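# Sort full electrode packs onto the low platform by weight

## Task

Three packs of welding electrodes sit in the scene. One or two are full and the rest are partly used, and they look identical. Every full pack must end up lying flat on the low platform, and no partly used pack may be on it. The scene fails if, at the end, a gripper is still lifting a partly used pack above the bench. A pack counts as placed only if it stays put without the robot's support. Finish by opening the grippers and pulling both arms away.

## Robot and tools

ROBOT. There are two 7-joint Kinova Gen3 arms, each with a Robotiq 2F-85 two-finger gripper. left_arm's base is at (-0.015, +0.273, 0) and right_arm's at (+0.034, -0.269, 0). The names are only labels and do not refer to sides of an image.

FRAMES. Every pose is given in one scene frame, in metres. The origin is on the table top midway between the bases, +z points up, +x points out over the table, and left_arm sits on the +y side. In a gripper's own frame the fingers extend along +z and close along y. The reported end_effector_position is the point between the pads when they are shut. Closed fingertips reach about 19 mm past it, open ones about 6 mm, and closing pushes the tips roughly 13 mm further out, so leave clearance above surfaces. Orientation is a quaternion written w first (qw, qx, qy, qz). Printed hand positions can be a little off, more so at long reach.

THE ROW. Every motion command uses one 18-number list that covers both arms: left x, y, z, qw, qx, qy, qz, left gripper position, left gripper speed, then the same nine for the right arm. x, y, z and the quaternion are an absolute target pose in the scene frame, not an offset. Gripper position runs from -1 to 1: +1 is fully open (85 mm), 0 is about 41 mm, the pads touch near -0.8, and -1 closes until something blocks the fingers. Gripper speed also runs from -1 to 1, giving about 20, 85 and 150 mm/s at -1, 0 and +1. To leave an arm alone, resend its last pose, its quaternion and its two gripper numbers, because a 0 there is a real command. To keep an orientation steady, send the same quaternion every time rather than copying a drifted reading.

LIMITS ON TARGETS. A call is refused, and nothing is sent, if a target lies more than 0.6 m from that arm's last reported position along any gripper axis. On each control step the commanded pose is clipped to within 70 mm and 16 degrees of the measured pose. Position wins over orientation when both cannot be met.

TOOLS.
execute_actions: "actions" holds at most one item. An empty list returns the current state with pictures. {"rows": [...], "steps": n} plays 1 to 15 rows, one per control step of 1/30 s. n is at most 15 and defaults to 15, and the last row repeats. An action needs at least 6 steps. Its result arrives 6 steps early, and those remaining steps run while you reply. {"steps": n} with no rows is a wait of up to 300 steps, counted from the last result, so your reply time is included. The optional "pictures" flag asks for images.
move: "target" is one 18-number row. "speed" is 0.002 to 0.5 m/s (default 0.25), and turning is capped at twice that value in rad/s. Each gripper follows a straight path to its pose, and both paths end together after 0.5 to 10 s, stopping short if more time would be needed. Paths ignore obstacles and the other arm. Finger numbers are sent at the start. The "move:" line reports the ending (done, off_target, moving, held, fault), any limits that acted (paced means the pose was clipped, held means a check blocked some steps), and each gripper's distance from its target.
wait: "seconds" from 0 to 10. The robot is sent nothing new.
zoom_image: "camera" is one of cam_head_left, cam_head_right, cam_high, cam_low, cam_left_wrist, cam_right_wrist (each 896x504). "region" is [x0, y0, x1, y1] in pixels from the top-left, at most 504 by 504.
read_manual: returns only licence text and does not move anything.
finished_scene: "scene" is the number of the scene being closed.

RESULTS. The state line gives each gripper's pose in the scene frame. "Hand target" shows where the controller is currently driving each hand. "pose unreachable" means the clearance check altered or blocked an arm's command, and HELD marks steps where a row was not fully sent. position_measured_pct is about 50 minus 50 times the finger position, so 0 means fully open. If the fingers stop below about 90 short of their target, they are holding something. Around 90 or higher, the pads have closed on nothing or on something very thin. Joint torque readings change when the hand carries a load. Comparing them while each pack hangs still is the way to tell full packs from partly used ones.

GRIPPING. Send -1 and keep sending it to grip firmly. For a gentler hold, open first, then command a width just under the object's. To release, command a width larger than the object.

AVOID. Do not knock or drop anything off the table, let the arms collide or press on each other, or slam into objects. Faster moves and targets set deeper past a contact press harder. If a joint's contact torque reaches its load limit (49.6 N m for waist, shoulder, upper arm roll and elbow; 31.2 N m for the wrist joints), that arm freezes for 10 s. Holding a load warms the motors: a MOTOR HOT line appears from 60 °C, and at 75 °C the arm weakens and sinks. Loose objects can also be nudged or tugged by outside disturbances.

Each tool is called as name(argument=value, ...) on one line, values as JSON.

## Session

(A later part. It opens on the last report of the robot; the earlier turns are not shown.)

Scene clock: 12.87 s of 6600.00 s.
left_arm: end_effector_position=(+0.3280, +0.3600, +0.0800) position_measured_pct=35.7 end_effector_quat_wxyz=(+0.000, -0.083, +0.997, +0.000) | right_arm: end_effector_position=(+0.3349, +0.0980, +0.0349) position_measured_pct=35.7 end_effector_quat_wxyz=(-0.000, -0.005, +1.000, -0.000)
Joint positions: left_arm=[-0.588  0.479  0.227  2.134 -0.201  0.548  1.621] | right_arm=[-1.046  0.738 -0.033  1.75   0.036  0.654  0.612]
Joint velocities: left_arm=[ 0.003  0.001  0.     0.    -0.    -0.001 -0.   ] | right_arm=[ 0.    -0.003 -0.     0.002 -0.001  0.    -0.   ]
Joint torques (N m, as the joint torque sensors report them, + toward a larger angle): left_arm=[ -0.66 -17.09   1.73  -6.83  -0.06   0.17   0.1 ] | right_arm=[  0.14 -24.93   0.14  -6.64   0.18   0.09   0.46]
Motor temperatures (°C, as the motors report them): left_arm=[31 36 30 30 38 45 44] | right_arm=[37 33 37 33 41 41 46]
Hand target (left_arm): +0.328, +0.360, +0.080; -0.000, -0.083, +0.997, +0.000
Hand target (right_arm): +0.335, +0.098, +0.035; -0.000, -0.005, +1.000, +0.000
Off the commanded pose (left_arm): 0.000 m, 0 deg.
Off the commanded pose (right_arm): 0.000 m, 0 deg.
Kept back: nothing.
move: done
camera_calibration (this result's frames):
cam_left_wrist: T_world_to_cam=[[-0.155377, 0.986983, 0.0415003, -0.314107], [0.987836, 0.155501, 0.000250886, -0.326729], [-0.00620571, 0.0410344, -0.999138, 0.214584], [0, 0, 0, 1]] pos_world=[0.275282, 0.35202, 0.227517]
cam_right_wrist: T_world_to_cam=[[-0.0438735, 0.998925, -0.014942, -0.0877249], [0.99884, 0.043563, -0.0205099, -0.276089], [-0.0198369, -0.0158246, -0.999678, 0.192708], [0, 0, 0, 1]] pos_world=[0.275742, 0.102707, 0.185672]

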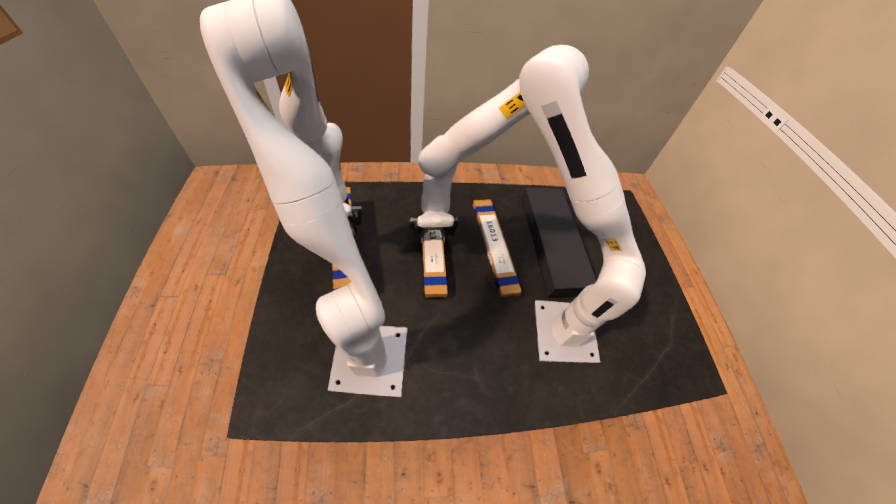

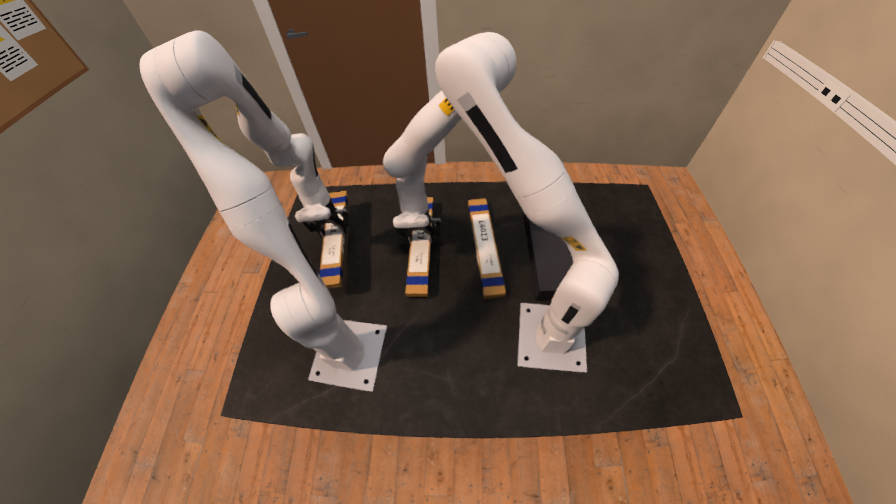

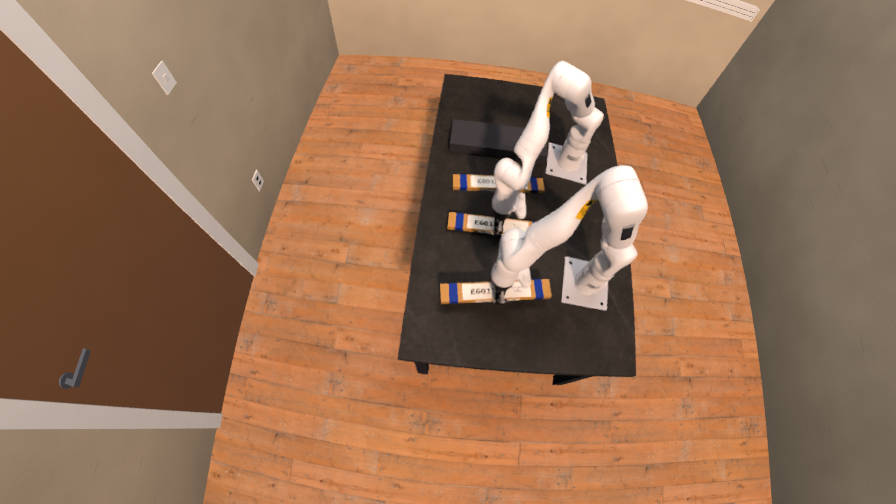

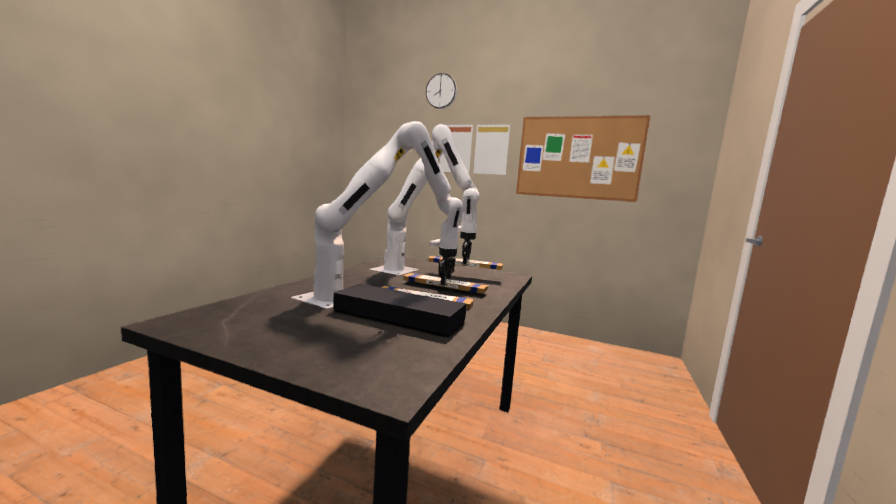

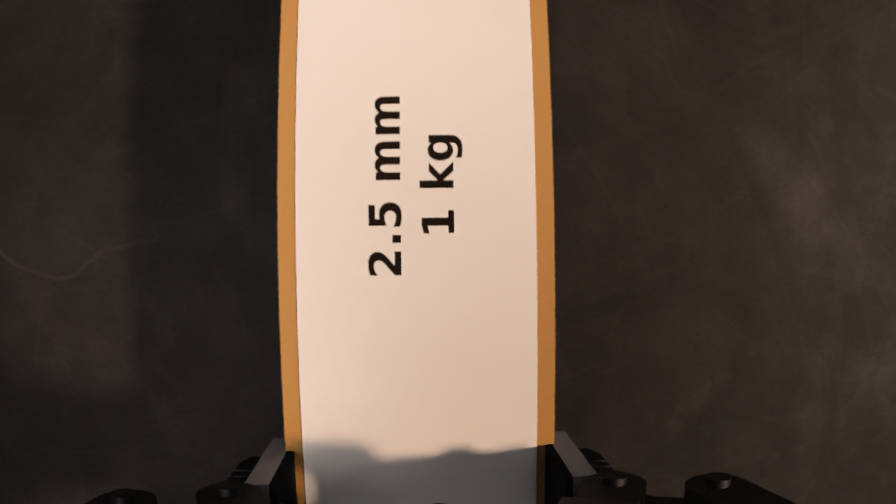

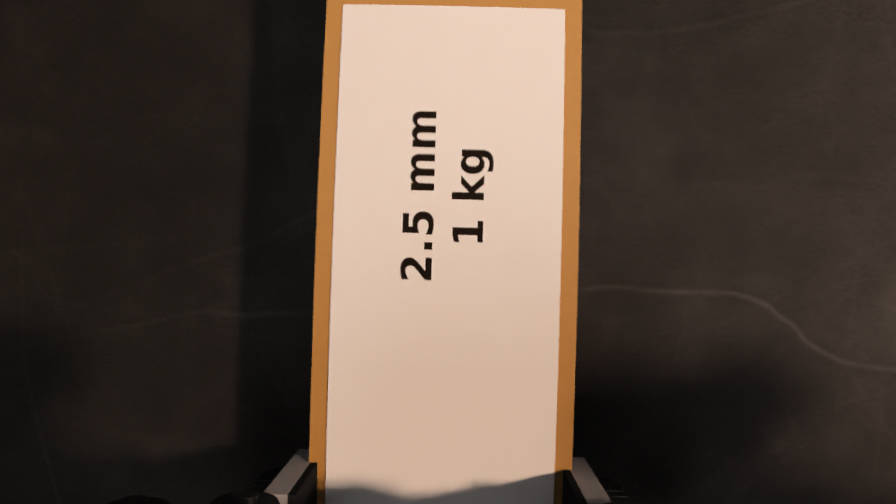

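move(target=[0.328,0.36,0.13,0,0,1,0,-1,0,0.335,0.0,0.13,0,0,1,0,-1,0])

move(target=[0.335,0.1,0.13,0,0,1,0,-1,0,0.335,-0.31,0.12,0,0,1,0,-1,0])

Scene clock: 14.17 s of 6600.00 s.
left_arm: end_effector_position=(+0.3279, +0.3598, +0.1299) position_measured_pct=35.7 end_effector_quat_wxyz=(-0.000, +0.000, +1.000, -0.000) | right_arm: end_effector_position=(+0.3348, +0.0000, +0.1297) position_measured_pct=35.7 end_effector_quat_wxyz=(-0.000, -0.000, +1.000, -0.000)
Joint positions: left_arm=[-0.663  0.371  0.319  2.079 -0.174  0.716  1.434] | right_arm=[-0.899  0.447 -0.033  1.914  0.02   0.782  0.759]
Joint velocities: left_arm=[-0.001 -0.001 -0.002 -0.     0.001 -0.    -0.001] | right_arm=[ 0.002 -0.005  0.001  0.001 -0.    -0.001 -0.001]
Joint torques (N m, as the joint torque sensors report them, + toward a larger angle): left_arm=[ -0.35 -16.33   1.71  -8.52  -0.08   0.22   0.16] | right_arm=[  0.12 -19.83  -0.03  -7.76   0.18   0.06   0.5 ]
Motor temperatures (°C, as the motors report them): left_arm=[31 36 30 30 38 45 44] | right_arm=[37 33 37 33 41 41 46]
Hand target (left_arm): +0.328, +0.360, +0.130; -0.000, +0.000, +1.000, -0.000
Hand target (right_arm): +0.335, -0.000, +0.130; +0.000, -0.000, +1.000, +0.000
Off the commanded pose (left_arm): 0.000 m, 0 deg.
Off the commanded pose (right_arm): 0.000 m, 0 deg.
Kept back: nothing.
move: done
camera_calibration (this result's frames):
cam_left_wrist: T_world_to_cam=[[0.0105648, 0.999093, 0.0412436, -0.374712], [0.999944, -0.0105791, 0.000126879, -0.27081], [0.000563083, 0.04124, -0.999149, 0.262149], [0, 0, 0, 1]] pos_world=[0.274606, 0.360696, 0.277415]
cam_right_wrist: T_world_to_cam=[[-0.0342668, 0.999302, -0.0148642, 0.00830165], [0.999212, 0.0339584, -0.0205275, -0.269847], [-0.0200084, -0.0155559, -0.999679, 0.286021], [0, 0, 0, 1]] pos_world=[0.275642, 0.00531703, 0.280513]

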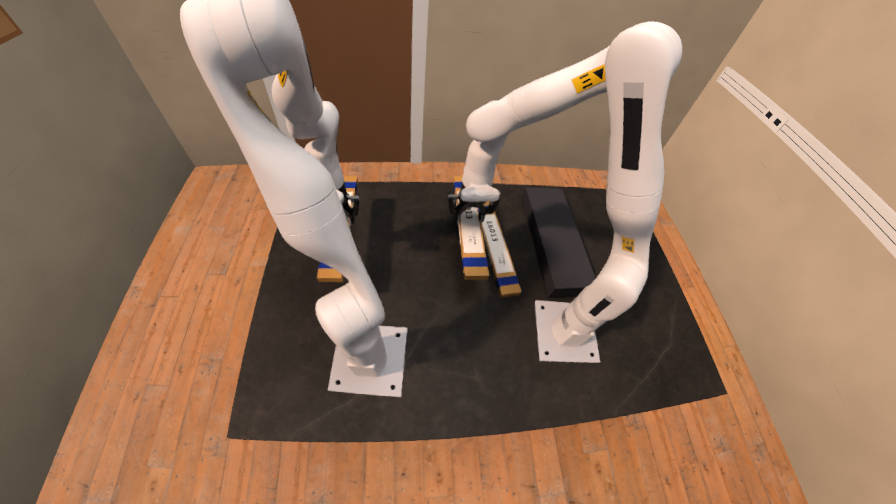

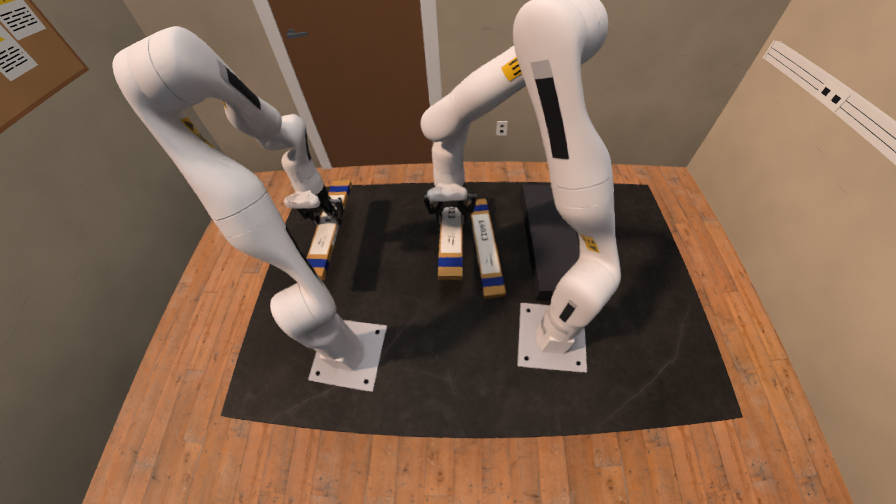

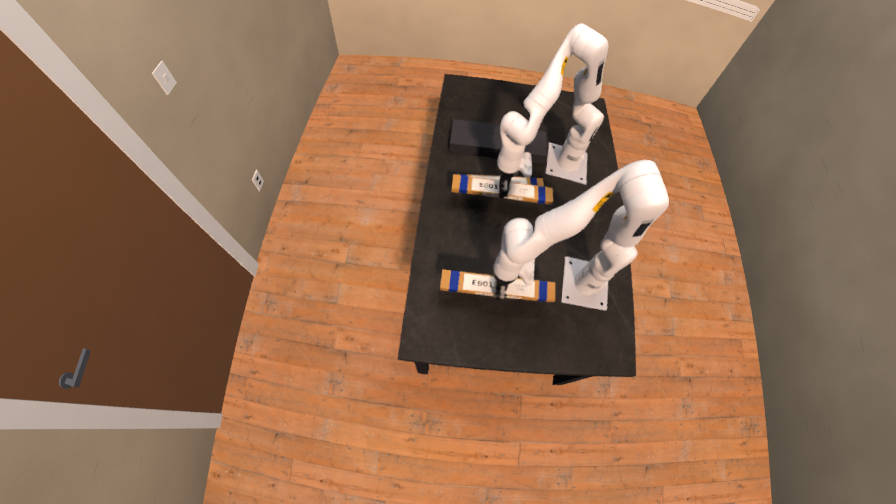

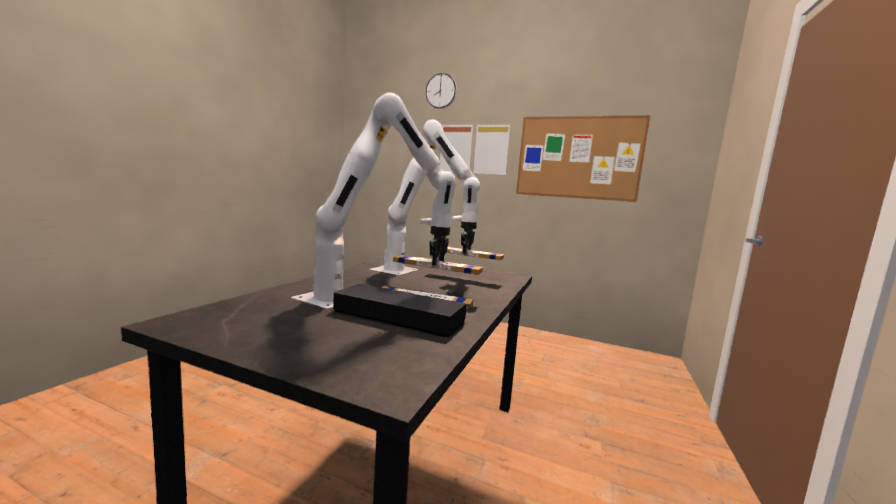

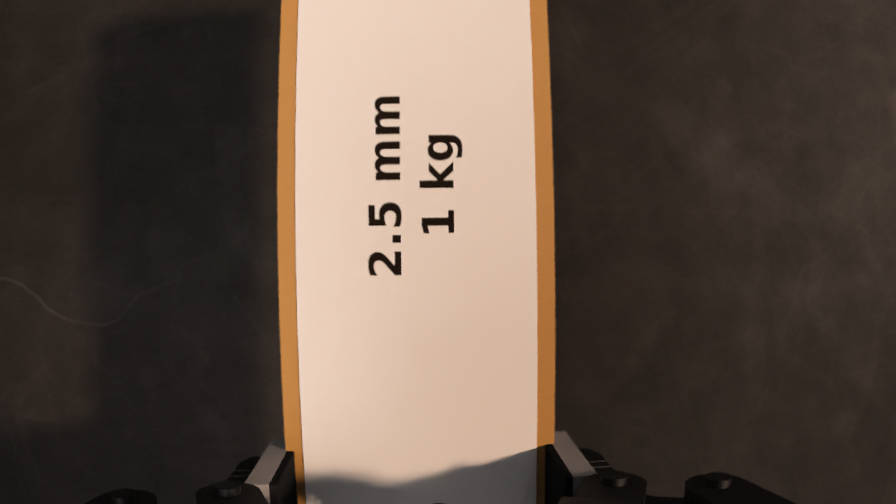

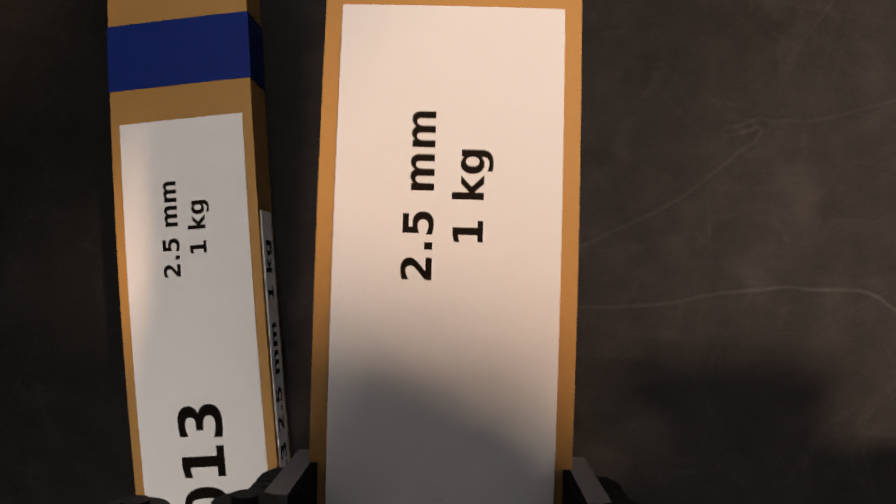

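Scene clock: 15.90 s of 6600.00 s.
left_arm: end_effector_position=(+0.3344, +0.1011, +0.1302) position_measured_pct=35.7 end_effector_quat_wxyz=(-0.000, -0.000, +1.000, +0.000) | right_arm: end_effector_position=(+0.3355, -0.3096, +0.1199) position_measured_pct=35.7 end_effector_quat_wxyz=(+0.001, -0.001, +1.000, -0.000)
Joint positions: left_arm=[ 0.02   0.442  0.374  1.97  -0.227  0.771  2.193] | right_arm=[-0.148  0.291  0.083  2.238 -0.04   0.612  1.667]
Joint velocities: left_arm=[ 0.007  0.004  0.005 -0.    -0.003  0.001  0.003] | right_arm=[ 0.013  0.003  0.013  0.001 -0.005  0.001  0.011]
Joint torques (N m, as the joint torque sensors report them, + toward a larger angle): left_arm=[ -0.51 -18.25   2.13  -8.92   0.08   0.13   0.26] | right_arm=[  0.44 -14.85   0.55  -6.46   0.39   0.05   0.6 ]
Motor temperatures (°C, as the motors report them): left_arm=[31 36 30 30 38 45 44] | right_arm=[37 33 37 33 41 41 46]
Hand target (left_arm): +0.334, +0.101, +0.130; -0.000, +0.000, +1.000, +0.000
Hand target (right_arm): +0.335, -0.310, +0.120; +0.001, +0.000, +1.000, -0.000
Off the commanded pose (left_arm): 0.001 m, 0 deg.
Off the commanded pose (right_arm): 0.001 m, 0 deg.
Kept back: nothing.
move: done
camera_calibration (this result's frames):
cam_left_wrist: T_world_to_cam=[[0.00936674, 0.999061, 0.0422946, -0.116051], [0.999956, -0.00936259, -0.000296351, -0.280101], [0.0000999136, 0.0422955, -0.999105, 0.273191], [0, 0, 0, 1]] pos_world=[0.281148, 0.101765, 0.277772]
cam_right_wrist: T_world_to_cam=[[-0.0354783, 0.999245, -0.015844, 0.318143], [0.999219, 0.0351929, -0.0179414, -0.260222], [-0.0173703, -0.0164682, -0.999713, 0.27026], [0, 0, 0, 1]] pos_world=[0.276, -0.304294, 0.270554]

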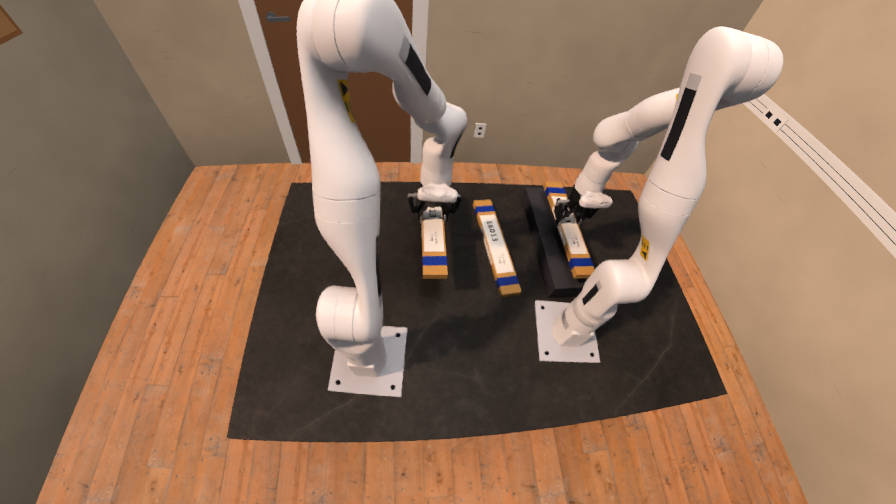

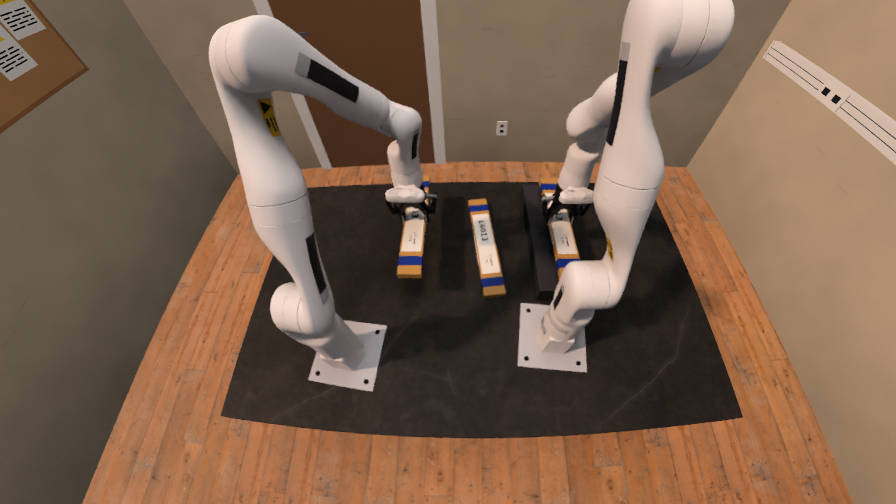

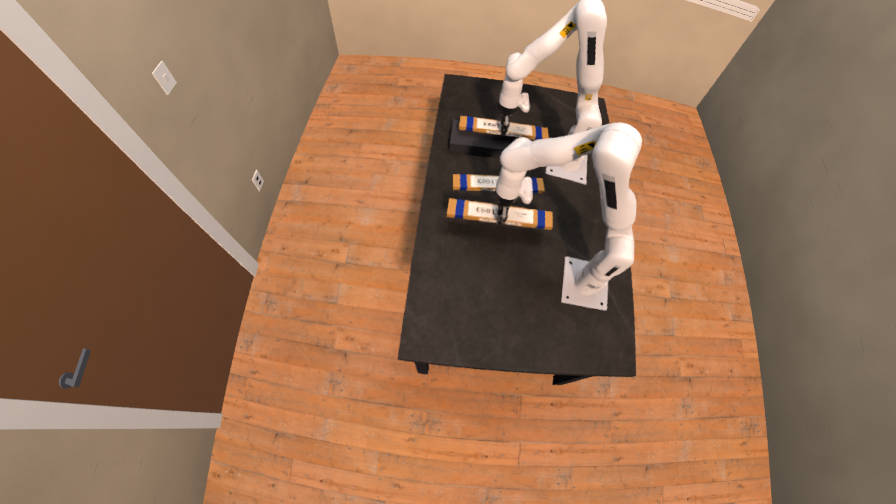

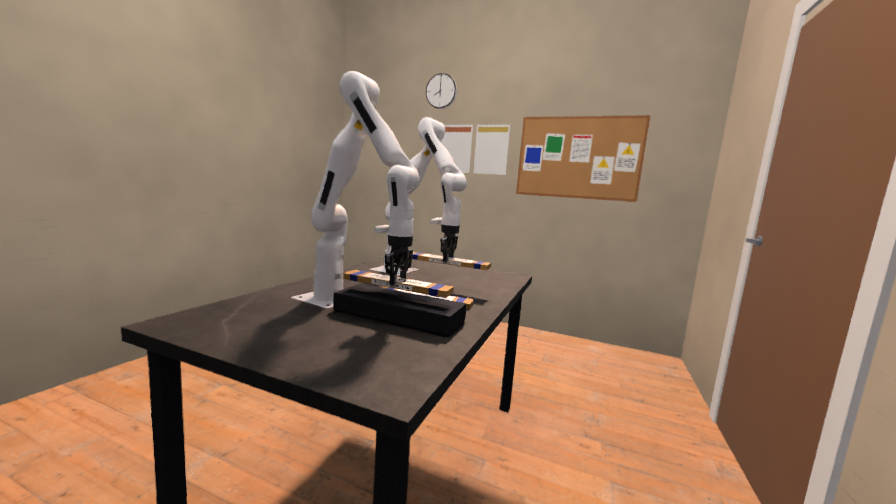

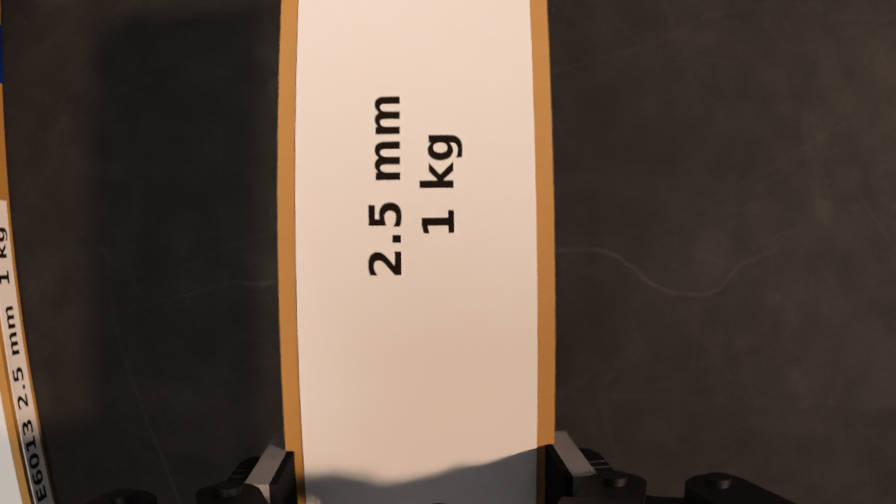

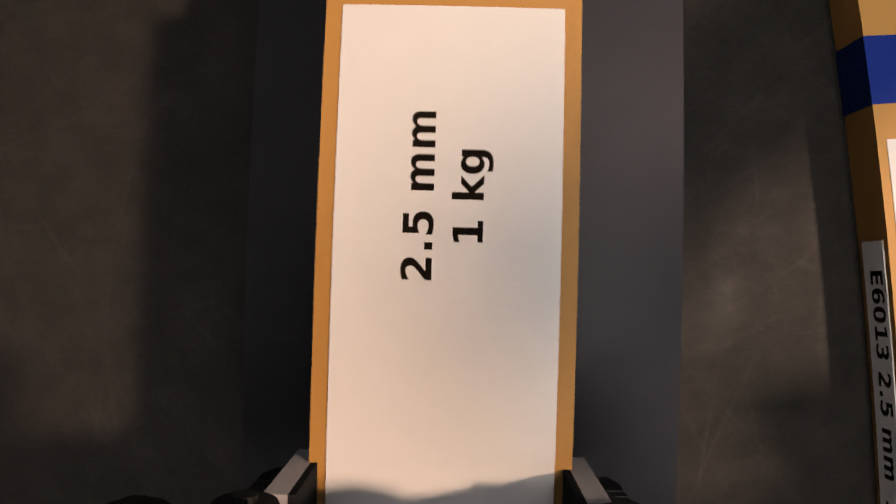

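move(target=[0.335,0.1,0.13,0,0,1,0,-1,0,0.35,-0.344,0.088,0,0,1,0,-1,0], speed=0.08)

move(target=[0.335,0.1,0.13,0,0,1,0,-1,0,0.35,-0.344,0.080,0,0,1,0,-1,0], speed=0.01)

Scene clock: 17.17 s of 6600.00 s.
left_arm: end_effector_position=(+0.3350, +0.1000, +0.1300) position_measured_pct=35.7 end_effector_quat_wxyz=(+0.000, -0.000, +1.000, -0.000) | right_arm: end_effector_position=(+0.3503, -0.3439, +0.0882) position_measured_pct=35.7 end_effector_quat_wxyz=(+0.000, -0.000, +1.000, -0.000)
Joint positions: left_arm=[ 0.022  0.444  0.374  1.967 -0.227  0.771  2.194] | right_arm=[-0.037  0.406  0.079  2.214 -0.062  0.523  1.791]
Joint velocities: left_arm=[ 0.  0. -0.  0. -0. -0. -0.] | right_arm=[ 0.004  0.006  0.003  0.001  0.    -0.     0.002]
Joint torques (N m, as the joint torque sensors report them, + toward a larger angle): left_arm=[ -0.56 -17.71   2.41  -8.73  -0.03   0.03   0.05] | right_arm=[  0.63 -16.38   0.31  -5.58   0.12   0.24   0.4 ]
Motor temperatures (°C, as the motors report them): left_arm=[31 36 30 30 38 45 44] | right_arm=[37 33 37 33 41 41 46]
Hand target (left_arm): +0.335, +0.100, +0.130; -0.000, +0.000, +1.000, -0.000
Hand target (right_arm): +0.350, -0.344, +0.088; +0.000, +0.000, +1.000, -0.000
Off the commanded pose (left_arm): 0.000 m, 0 deg.
Off the commanded pose (right_arm): 0.000 m, 0 deg.
Kept back: nothing.
move: done
camera_calibration (this result's frames):
cam_left_wrist: T_world_to_cam=[[0.0100414, 0.999088, 0.0414923, -0.115103], [0.999949, -0.0100607, 0.000255816, -0.28073], [0.000673023, 0.0414877, -0.999139, 0.27291], [0, 0, 0, 1]] pos_world=[0.281688, 0.100851, 0.277523]
cam_right_wrist: T_world_to_cam=[[-0.034363, 0.99929, -0.0154337, 0.352033], [0.99923, 0.0340603, -0.0194668, -0.274552], [-0.0189273, -0.0160908, -0.999691, 0.238929], [0, 0, 0, 1]] pos_world=[0.29096, -0.338587, 0.238944]

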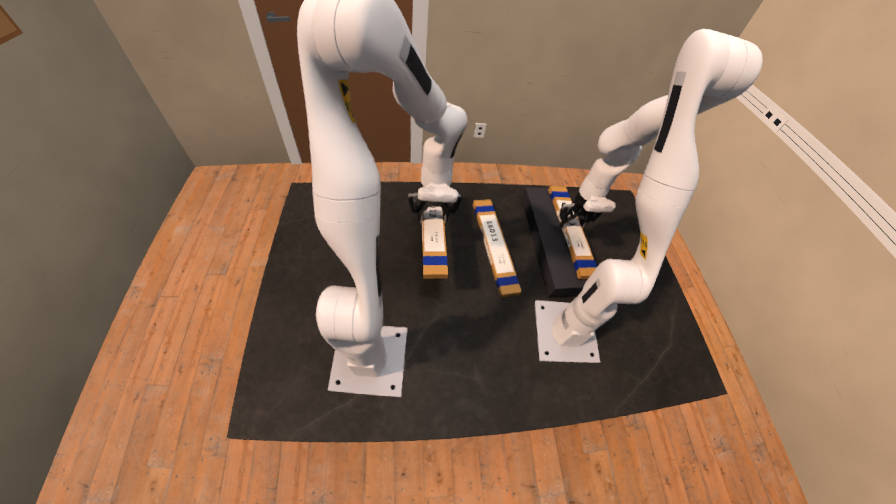

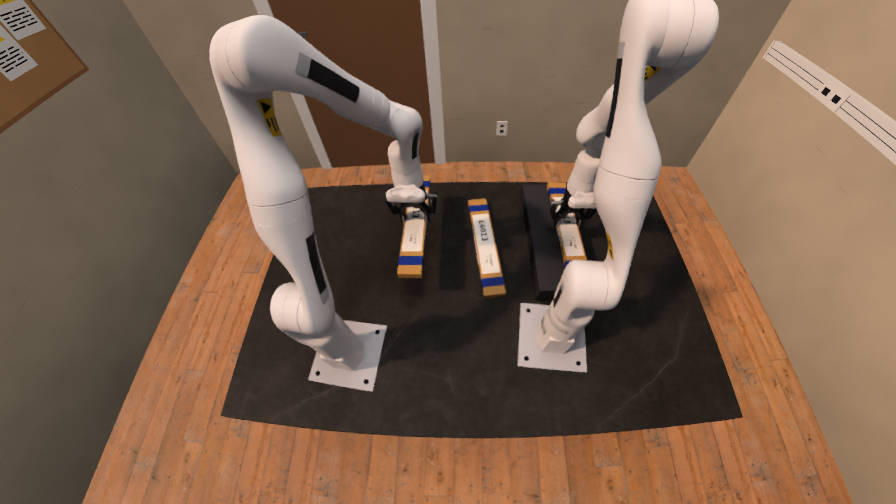

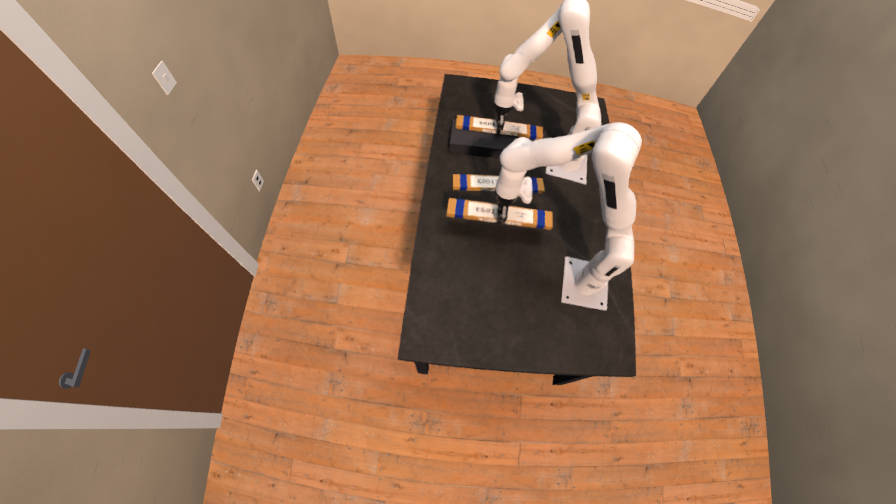

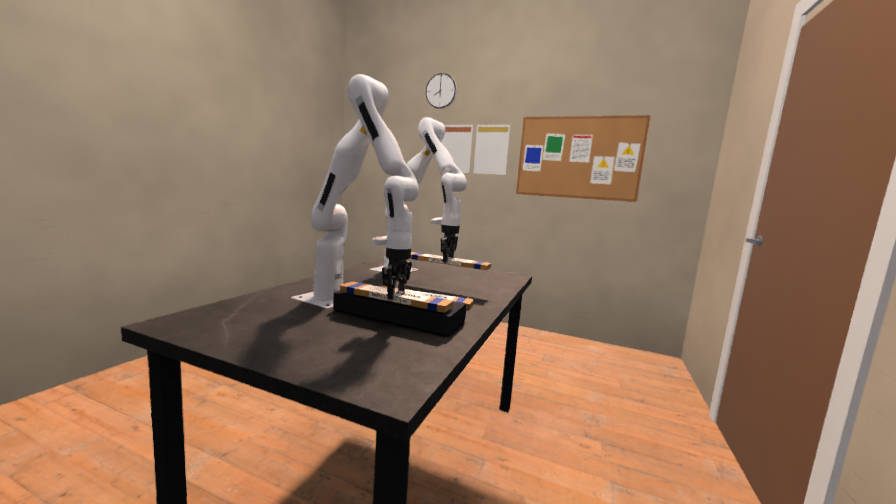

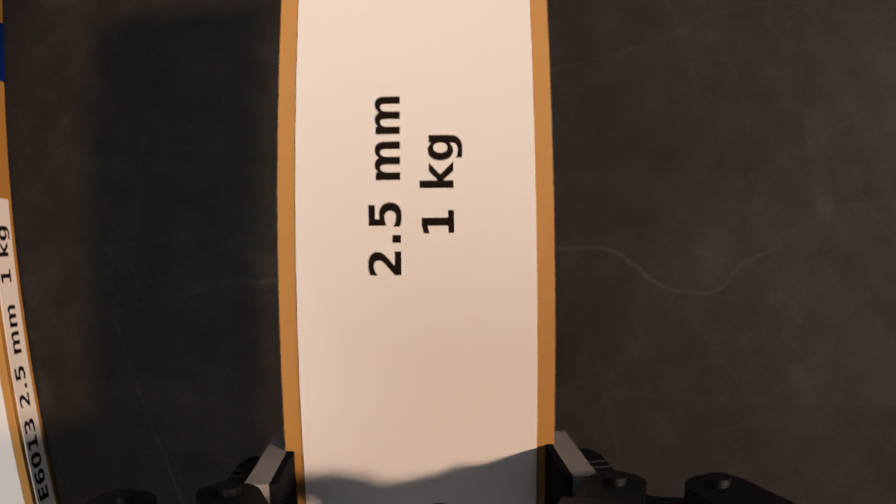

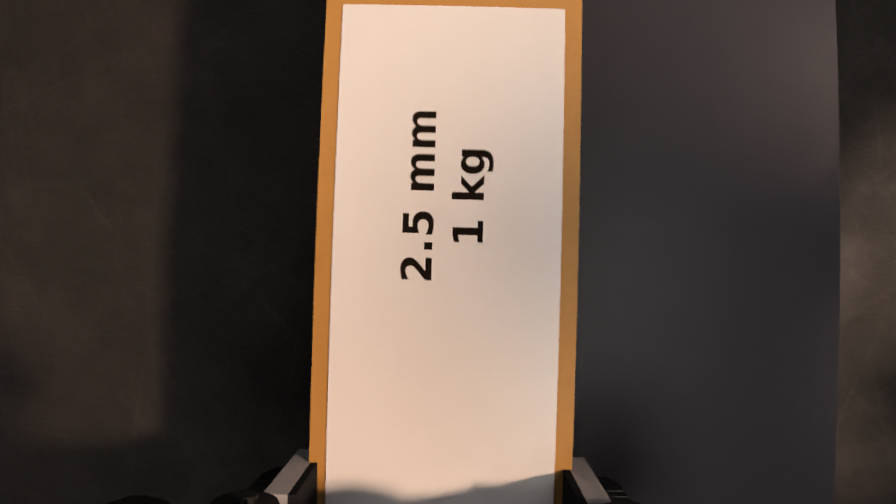

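Scene clock: 18.20 s of 6600.00 s.
left_arm: end_effector_position=(+0.3350, +0.1000, +0.1300) position_measured_pct=35.7 end_effector_quat_wxyz=(+0.000, -0.000, +1.000, -0.000) | right_arm: end_effector_position=(+0.3500, -0.3440, +0.0809) position_measured_pct=35.7 end_effector_quat_wxyz=(+0.001, -0.000, +1.000, -0.000)
Joint positions: left_arm=[ 0.022  0.444  0.374  1.967 -0.227  0.771  2.194] | right_arm=[-0.033  0.425  0.075  2.222 -0.065  0.495  1.794]
Joint velocities: left_arm=[-0.     0.001  0.     0.     0.     0.001 -0.   ] | right_arm=[-0.001 -0.001 -0.     0.001 -0.    -0.001 -0.001]
Joint torques (N m, as the joint torque sensors report them, + toward a larger angle): left_arm=[ -0.52 -18.14   2.26  -8.85  -0.07   0.11  -0.14] | right_arm=[  0.47 -10.97   0.39  -4.14   0.12  -0.78   0.53]
Motor temperatures (°C, as the motors report them): left_arm=[31 36 30 30 38 45 44] | right_arm=[37 33 37 33 41 41 46]
Hand target (left_arm): +0.335, +0.100, +0.130; +0.000, -0.000, +1.000, +0.000
Hand target (right_arm): +0.350, -0.344, +0.080; -0.000, +0.000, +1.000, -0.000
Off the commanded pose (left_arm): 0.000 m, 0 deg.
Off the commanded pose (right_arm): 0.001 m, 0 deg.
Kept back: nothing.
move: done
camera_calibration (this result's frames):
cam_left_wrist: T_world_to_cam=[[0.0100447, 0.999088, 0.0414934, -0.115101], [0.999949, -0.0100637, 0.000251086, -0.280728], [0.000668436, 0.0414888, -0.999139, 0.272906], [0, 0, 0, 1]] pos_world=[0.281688, 0.100849, 0.277517]
cam_right_wrist: T_world_to_cam=[[-0.0338501, 0.999314, -0.0150566, 0.351762], [0.999252, 0.0335584, -0.0192195, -0.274592], [-0.018701, -0.0156959, -0.999702, 0.231612], [0, 0, 0, 1]] pos_world=[0.290625, -0.338671, 0.231561]

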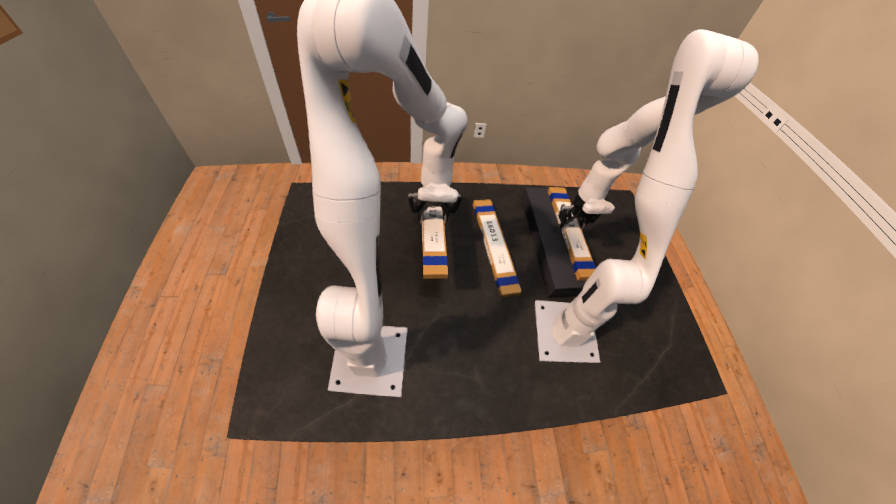

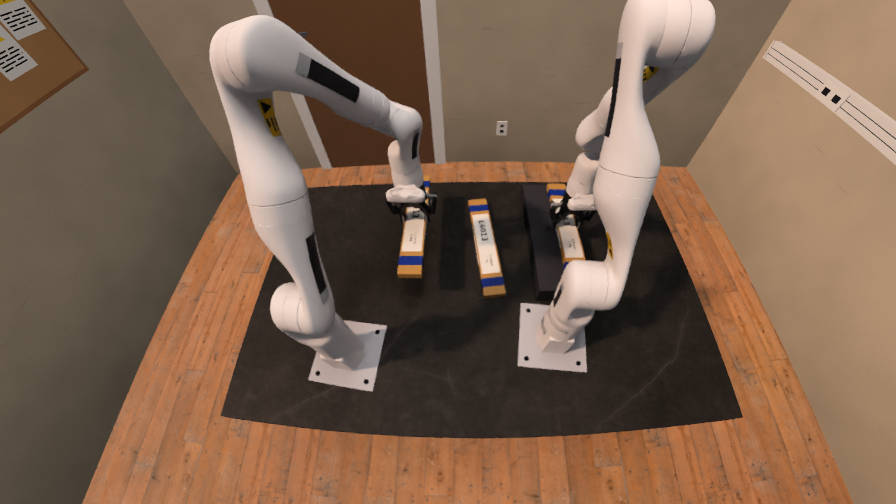

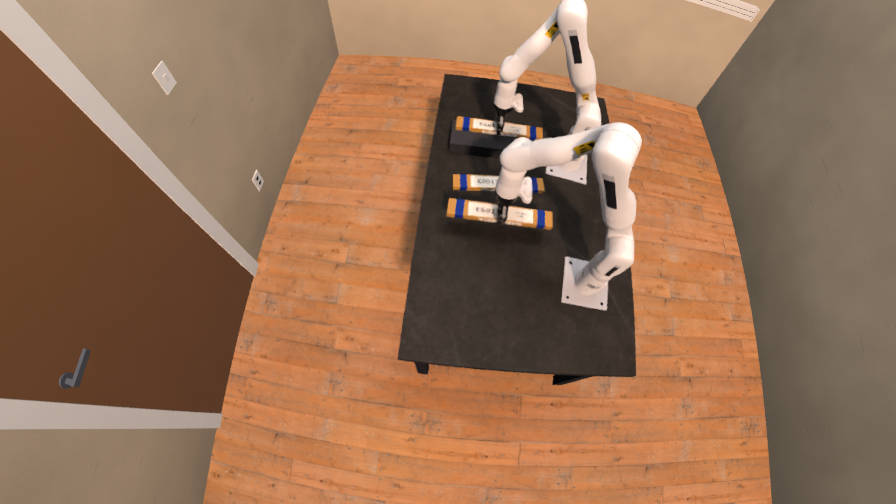

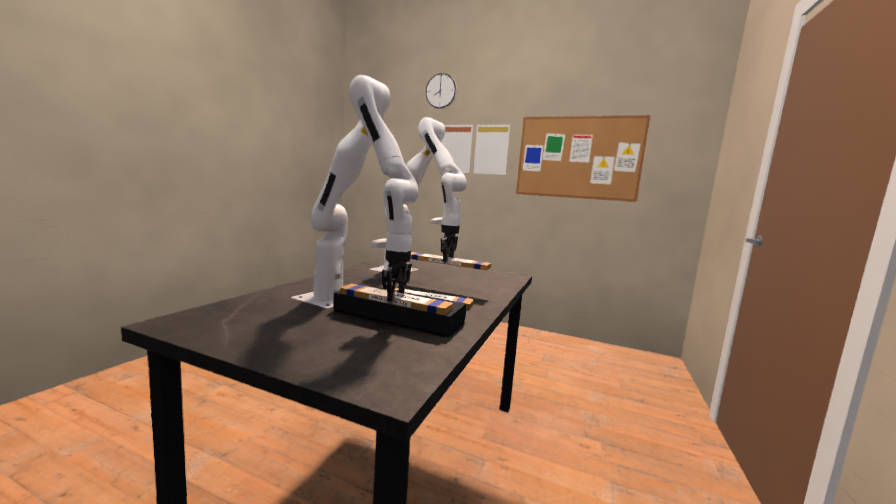

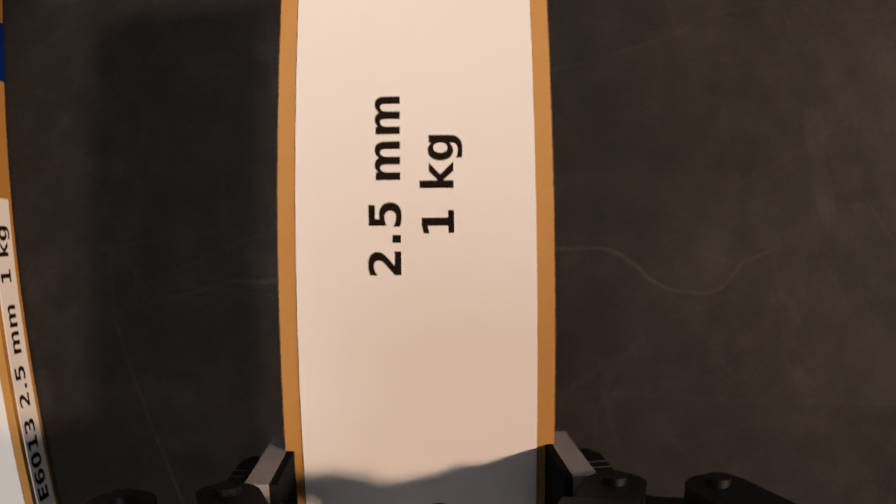

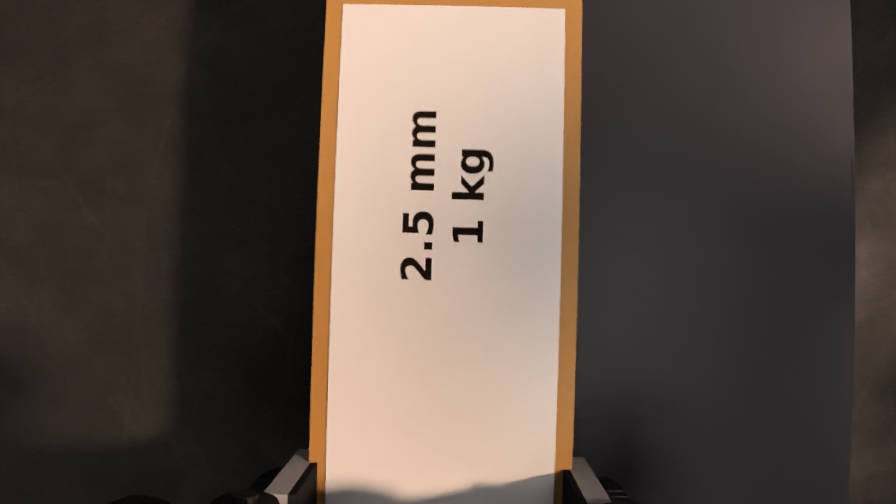

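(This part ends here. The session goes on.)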